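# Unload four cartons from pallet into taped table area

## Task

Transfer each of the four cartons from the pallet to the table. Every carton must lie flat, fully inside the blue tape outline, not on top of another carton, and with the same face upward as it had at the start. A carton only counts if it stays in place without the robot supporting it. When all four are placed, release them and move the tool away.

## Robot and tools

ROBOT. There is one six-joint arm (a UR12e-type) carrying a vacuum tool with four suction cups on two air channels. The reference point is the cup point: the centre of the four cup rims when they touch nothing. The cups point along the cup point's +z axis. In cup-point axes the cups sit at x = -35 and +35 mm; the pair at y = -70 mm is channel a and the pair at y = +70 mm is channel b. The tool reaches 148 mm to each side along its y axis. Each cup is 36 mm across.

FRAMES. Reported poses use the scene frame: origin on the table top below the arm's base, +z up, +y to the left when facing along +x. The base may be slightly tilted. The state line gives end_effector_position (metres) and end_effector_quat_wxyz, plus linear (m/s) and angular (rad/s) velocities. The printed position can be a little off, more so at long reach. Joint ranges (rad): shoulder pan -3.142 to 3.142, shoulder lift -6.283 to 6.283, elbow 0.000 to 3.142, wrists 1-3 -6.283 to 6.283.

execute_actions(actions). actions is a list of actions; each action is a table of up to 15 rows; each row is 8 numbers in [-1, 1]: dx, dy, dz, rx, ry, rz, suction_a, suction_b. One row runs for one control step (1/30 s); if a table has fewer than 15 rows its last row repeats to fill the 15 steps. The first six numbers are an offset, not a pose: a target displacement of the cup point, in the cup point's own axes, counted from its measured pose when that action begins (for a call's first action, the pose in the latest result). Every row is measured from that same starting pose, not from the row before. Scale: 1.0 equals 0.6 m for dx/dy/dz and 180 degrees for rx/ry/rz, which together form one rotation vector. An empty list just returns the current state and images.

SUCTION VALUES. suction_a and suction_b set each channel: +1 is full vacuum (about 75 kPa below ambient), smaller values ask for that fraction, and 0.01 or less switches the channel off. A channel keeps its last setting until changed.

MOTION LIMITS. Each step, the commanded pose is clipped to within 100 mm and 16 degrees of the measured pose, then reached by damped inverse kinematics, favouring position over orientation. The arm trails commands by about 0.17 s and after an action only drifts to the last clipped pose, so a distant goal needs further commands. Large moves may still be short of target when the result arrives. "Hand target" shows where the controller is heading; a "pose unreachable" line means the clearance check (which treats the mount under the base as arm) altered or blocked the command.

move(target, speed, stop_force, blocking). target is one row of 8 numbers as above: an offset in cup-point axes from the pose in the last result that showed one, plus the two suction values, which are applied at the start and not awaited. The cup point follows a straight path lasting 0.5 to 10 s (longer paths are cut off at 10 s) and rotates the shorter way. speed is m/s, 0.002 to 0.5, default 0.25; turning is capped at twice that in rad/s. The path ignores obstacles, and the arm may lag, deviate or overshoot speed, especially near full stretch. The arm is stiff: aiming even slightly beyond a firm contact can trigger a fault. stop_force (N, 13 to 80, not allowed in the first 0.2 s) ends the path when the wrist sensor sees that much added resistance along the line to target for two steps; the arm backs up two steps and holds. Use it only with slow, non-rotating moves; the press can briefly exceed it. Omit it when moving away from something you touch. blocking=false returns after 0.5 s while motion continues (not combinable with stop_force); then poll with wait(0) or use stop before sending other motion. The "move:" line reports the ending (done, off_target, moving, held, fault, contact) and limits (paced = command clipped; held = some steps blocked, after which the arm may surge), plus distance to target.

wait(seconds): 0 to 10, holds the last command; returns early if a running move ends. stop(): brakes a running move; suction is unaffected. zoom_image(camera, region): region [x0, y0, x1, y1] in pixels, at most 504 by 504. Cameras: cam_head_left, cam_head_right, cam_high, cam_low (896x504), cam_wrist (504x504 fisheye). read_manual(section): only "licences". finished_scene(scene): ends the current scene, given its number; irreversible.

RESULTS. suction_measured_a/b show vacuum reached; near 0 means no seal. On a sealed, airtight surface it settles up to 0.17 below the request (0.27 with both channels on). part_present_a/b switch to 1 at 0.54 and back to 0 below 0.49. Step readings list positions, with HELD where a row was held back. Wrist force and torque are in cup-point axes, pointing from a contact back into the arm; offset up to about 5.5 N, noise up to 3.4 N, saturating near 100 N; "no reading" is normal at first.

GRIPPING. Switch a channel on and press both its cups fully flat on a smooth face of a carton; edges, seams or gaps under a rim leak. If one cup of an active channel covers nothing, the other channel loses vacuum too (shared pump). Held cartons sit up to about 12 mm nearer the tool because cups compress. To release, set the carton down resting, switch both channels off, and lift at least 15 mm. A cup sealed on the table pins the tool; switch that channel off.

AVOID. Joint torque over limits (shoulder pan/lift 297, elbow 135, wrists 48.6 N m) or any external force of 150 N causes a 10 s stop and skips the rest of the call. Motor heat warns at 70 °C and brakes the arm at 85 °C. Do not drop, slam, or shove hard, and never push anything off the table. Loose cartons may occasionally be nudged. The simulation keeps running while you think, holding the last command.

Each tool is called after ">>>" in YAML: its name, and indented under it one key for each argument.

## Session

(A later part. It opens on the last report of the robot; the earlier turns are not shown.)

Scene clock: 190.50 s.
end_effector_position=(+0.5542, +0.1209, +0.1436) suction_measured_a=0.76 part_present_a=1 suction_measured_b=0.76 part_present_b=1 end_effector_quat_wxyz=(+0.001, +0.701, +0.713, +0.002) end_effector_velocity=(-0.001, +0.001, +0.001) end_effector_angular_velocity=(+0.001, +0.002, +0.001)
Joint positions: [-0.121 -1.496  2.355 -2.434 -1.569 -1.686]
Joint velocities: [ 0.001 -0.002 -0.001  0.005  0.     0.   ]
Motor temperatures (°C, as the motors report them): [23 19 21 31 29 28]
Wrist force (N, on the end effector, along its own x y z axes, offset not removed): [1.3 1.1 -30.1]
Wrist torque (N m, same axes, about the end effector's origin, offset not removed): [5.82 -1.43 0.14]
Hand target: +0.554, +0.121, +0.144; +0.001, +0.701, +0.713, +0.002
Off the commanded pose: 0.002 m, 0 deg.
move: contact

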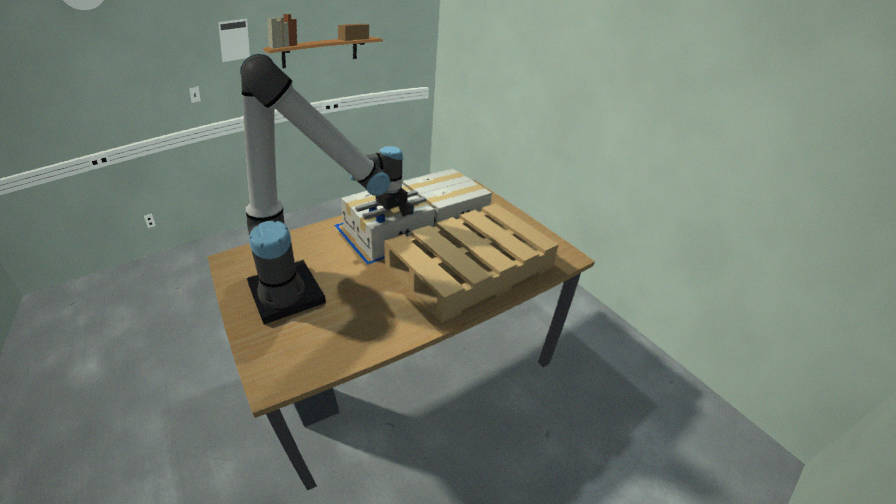

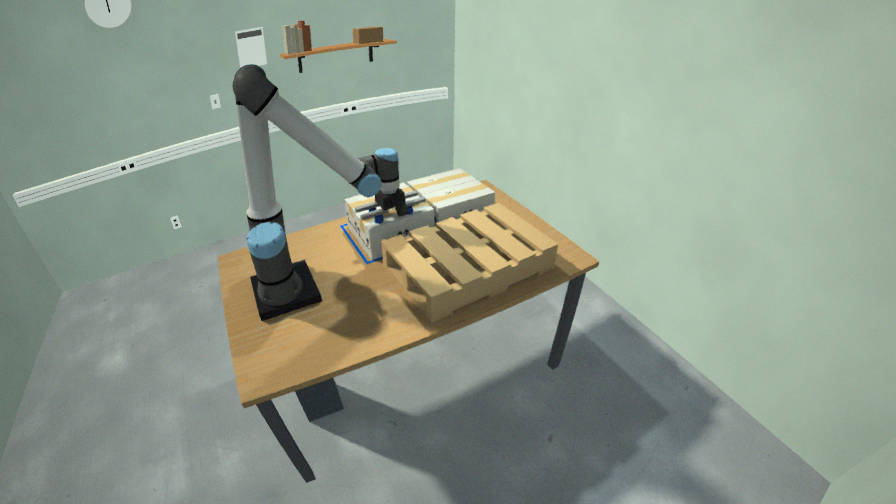

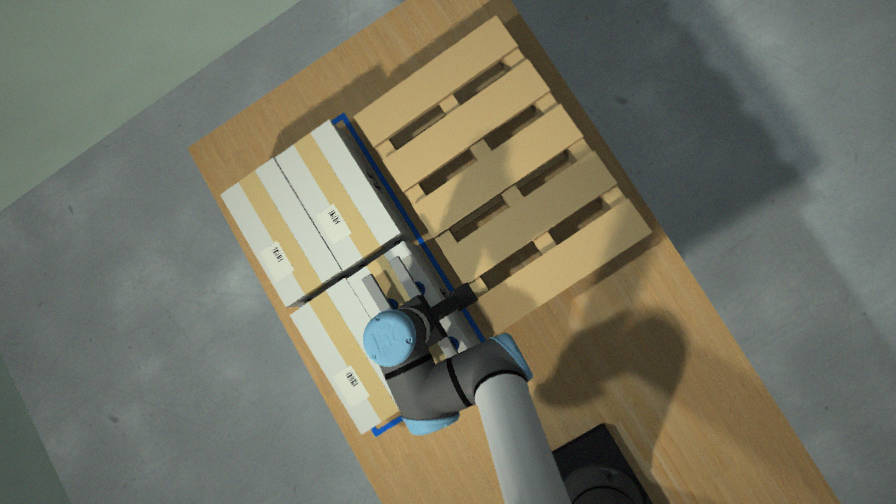

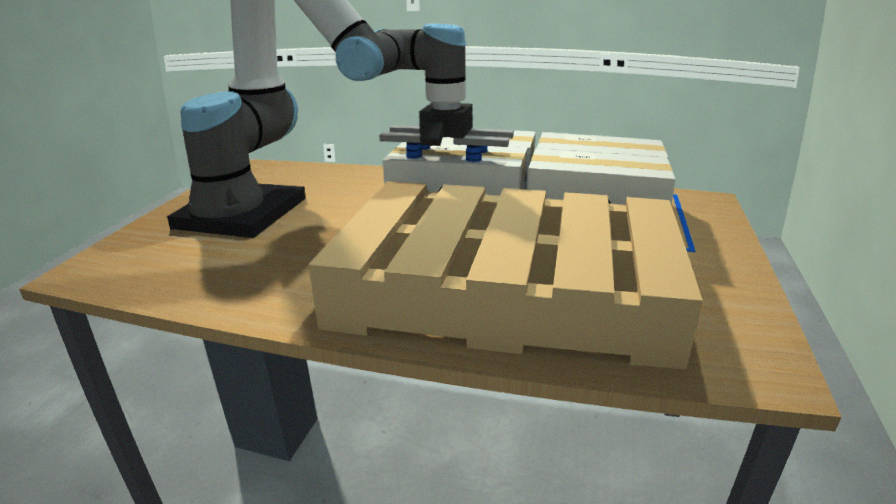

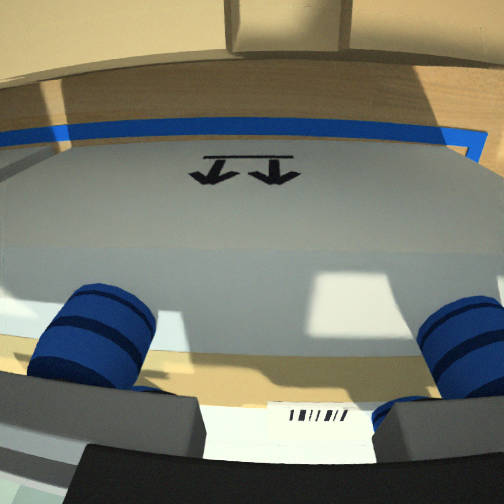

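Inside the tape. Release.

>>> execute_actions:
  actions:
    - [[0,0,-0.001,0,0,0,0,0]]

>>> move:
  target: [-0.03,0,-0.33,0,0,0,0,0]
  speed: 0.35

>>> zoom_image:
  camera: "cam_head_left"
  region: [325,190,405,270]

Scene clock: 196.33 s.
end_effector_position=(+0.5543, +0.1208, +0.1443) suction_measured_a=0.01 part_present_a=0 suction_measured_b=0.01 part_present_b=0 end_effector_quat_wxyz=(+0.001, +0.701, +0.713, +0.002) end_effector_velocity=(-0.002, -0.000, -0.001) end_effector_angular_velocity=(+0.000, +0.003, -0.001)
Joint positions: [-0.121 -1.498  2.355 -2.432 -1.569 -1.686]
Joint velocities: [-0.001  0.     0.002  0.     0.     0.   ]
Motor temperatures (°C, as the motors report them): [23 19 21 31 29 28]
Wrist force (N, on the end effector, along its own x y z axes, offset not removed): [0.9 -6.7 -51.6]
Wrist torque (N m, same axes, about the end effector's origin, offset not removed): [-0.61 -0.22 0.08]
Hand target: +0.554, +0.121, +0.144; +0.001, +0.701, +0.713, +0.002
Off the commanded pose: 0.000 m, 0 deg.
Step readings (end_effector_position):
0: (+0.5542, +0.1208, +0.1440)
1: (+0.5542, +0.1208, +0.1440)
2: (+0.5543, +0.1208, +0.1440)
4: (+0.5546, +0.1208, +0.1444)
8: (+0.5545, +0.1208, +0.1445)
15: end_effector_position above

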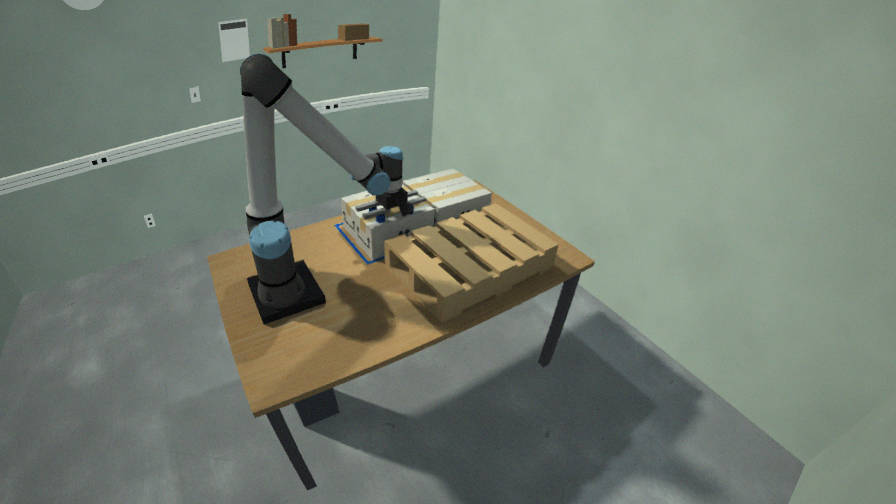

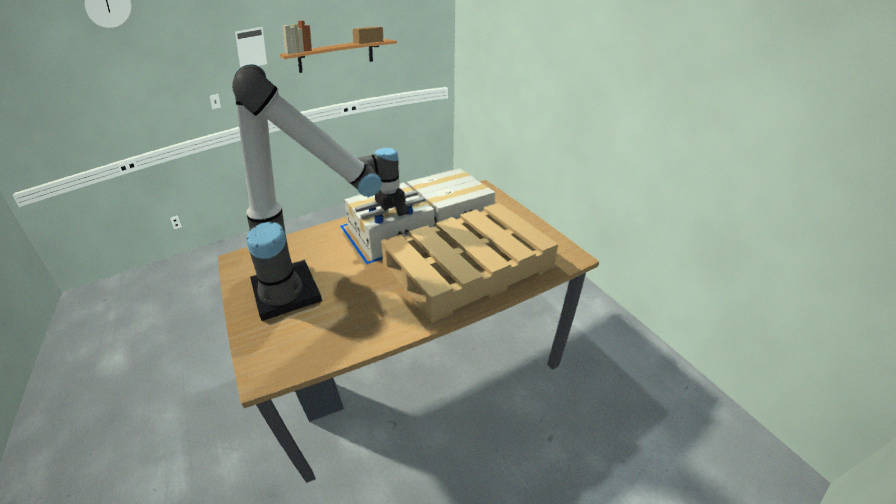

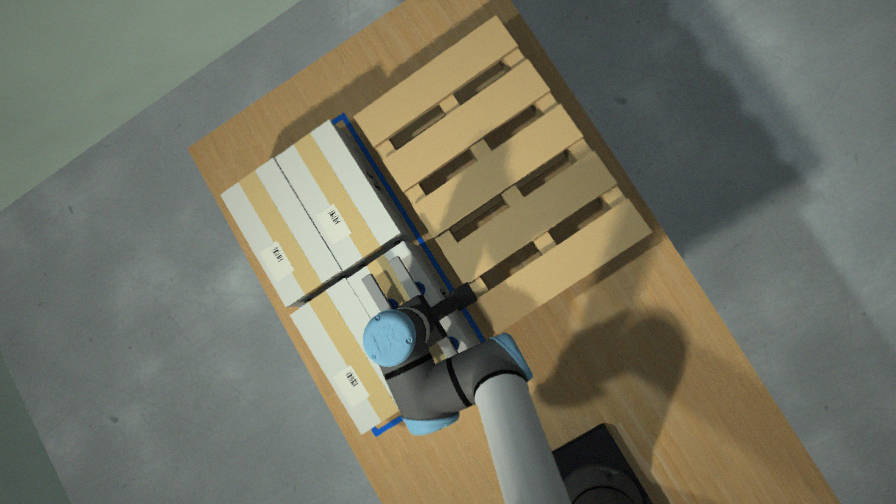

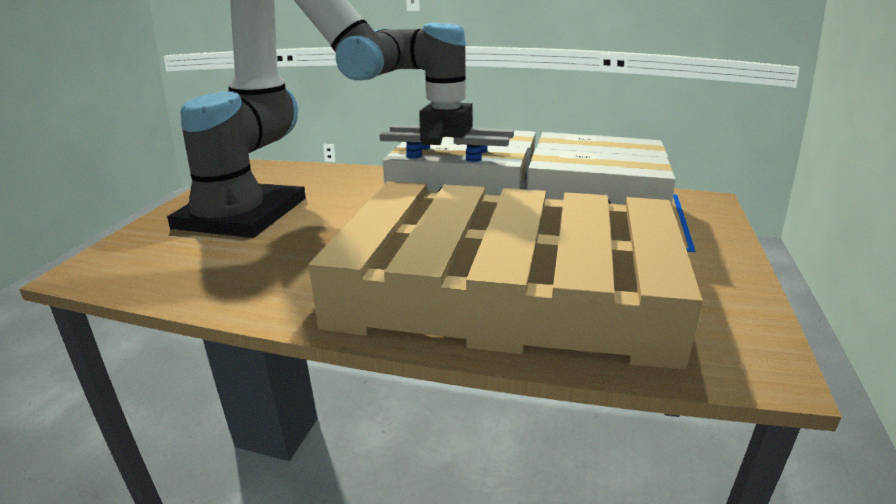

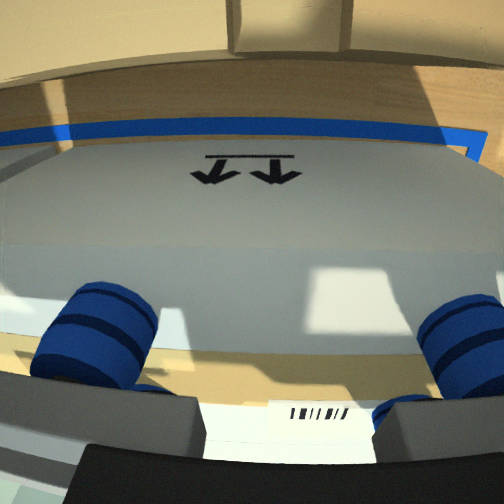

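Scene clock: 197.67 s.
end_effector_position=(+0.5540, +0.1025, +0.3418) suction_measured_a=0.01 part_present_a=0 suction_measured_b=0.01 part_present_b=0 end_effector_quat_wxyz=(+0.001, +0.701, +0.713, +0.002) end_effector_velocity=(-0.000, +0.000, +0.003) end_effector_angular_velocity=(+0.001, +0.001, +0.001)
Joint positions: [-0.155 -1.751  2.159 -1.982 -1.569 -1.72 ]
Joint velocities: [-0.    -0.002 -0.004  0.007  0.001 -0.001]
Motor temperatures (°C, as the motors report them): [23 19 21 31 29 28]
Wrist force (N, on the end effector, along its own x y z axes, offset not removed): [0.5 3.1 -1.3]
Wrist torque (N m, same axes, about the end effector's origin, offset not removed): [0.39 -0.17 0.02]
Hand target: +0.554, +0.102, +0.342; +0.001, +0.701, +0.713, +0.002
Off the commanded pose: 0.001 m, 0 deg.
move: done

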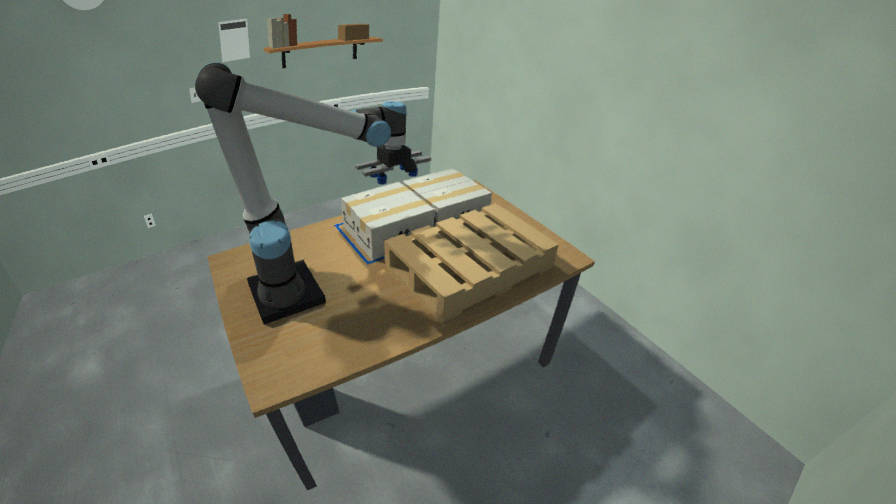

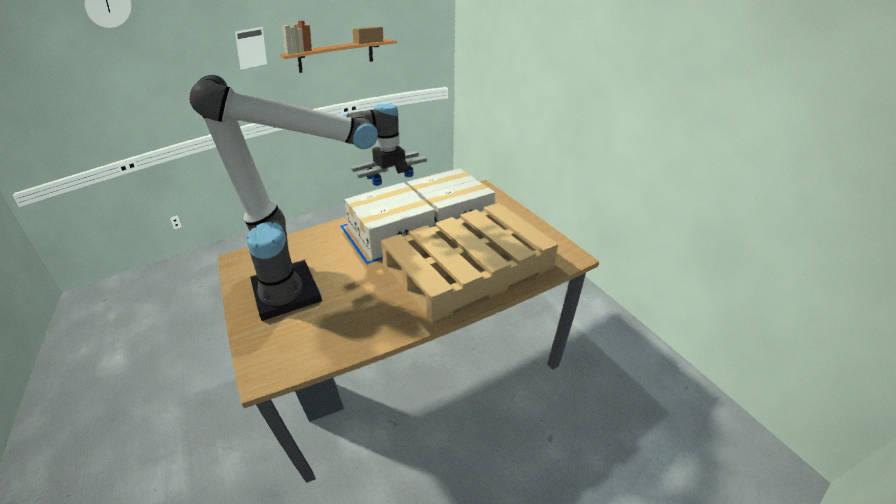

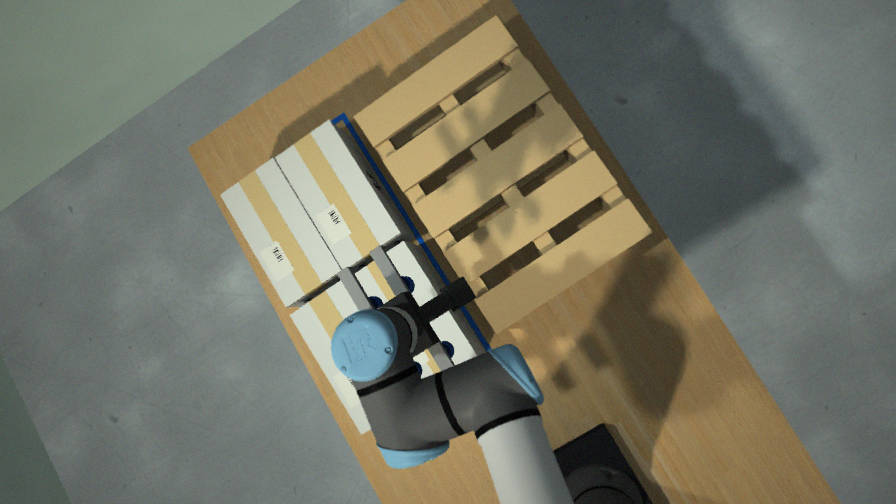

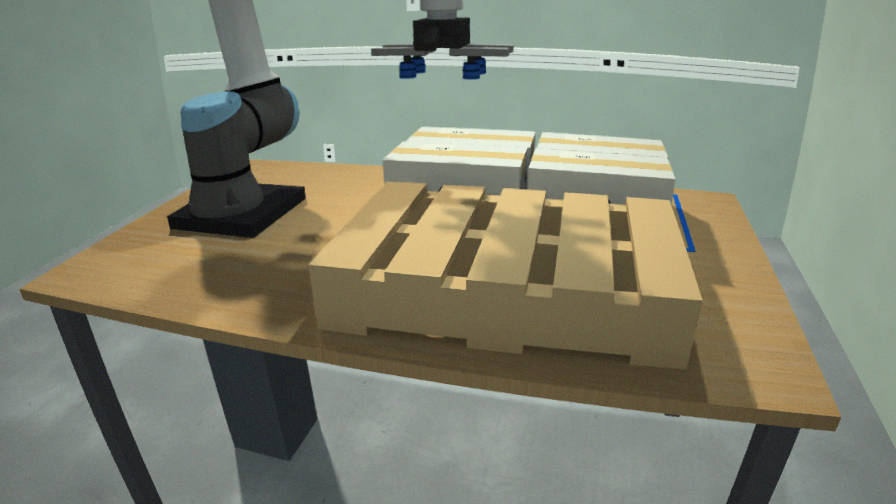

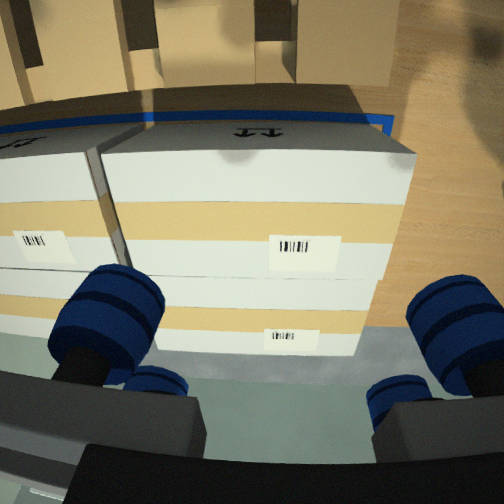

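Region (325, 190, 405, 270) of cam_head_left's 896x504 image, scaled by 6.300, with more detail than that image has.

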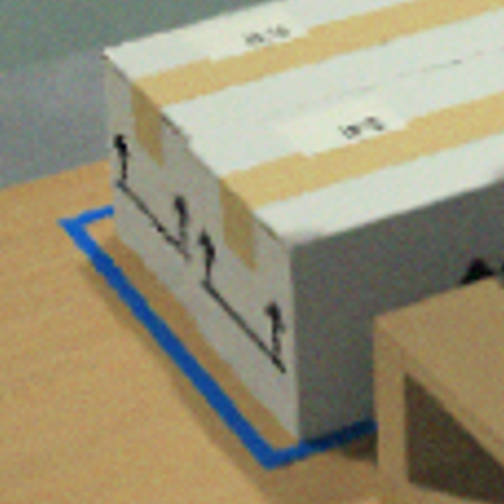

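>>> finished_scene:
  scene: 2

The scene is finished: the task was done.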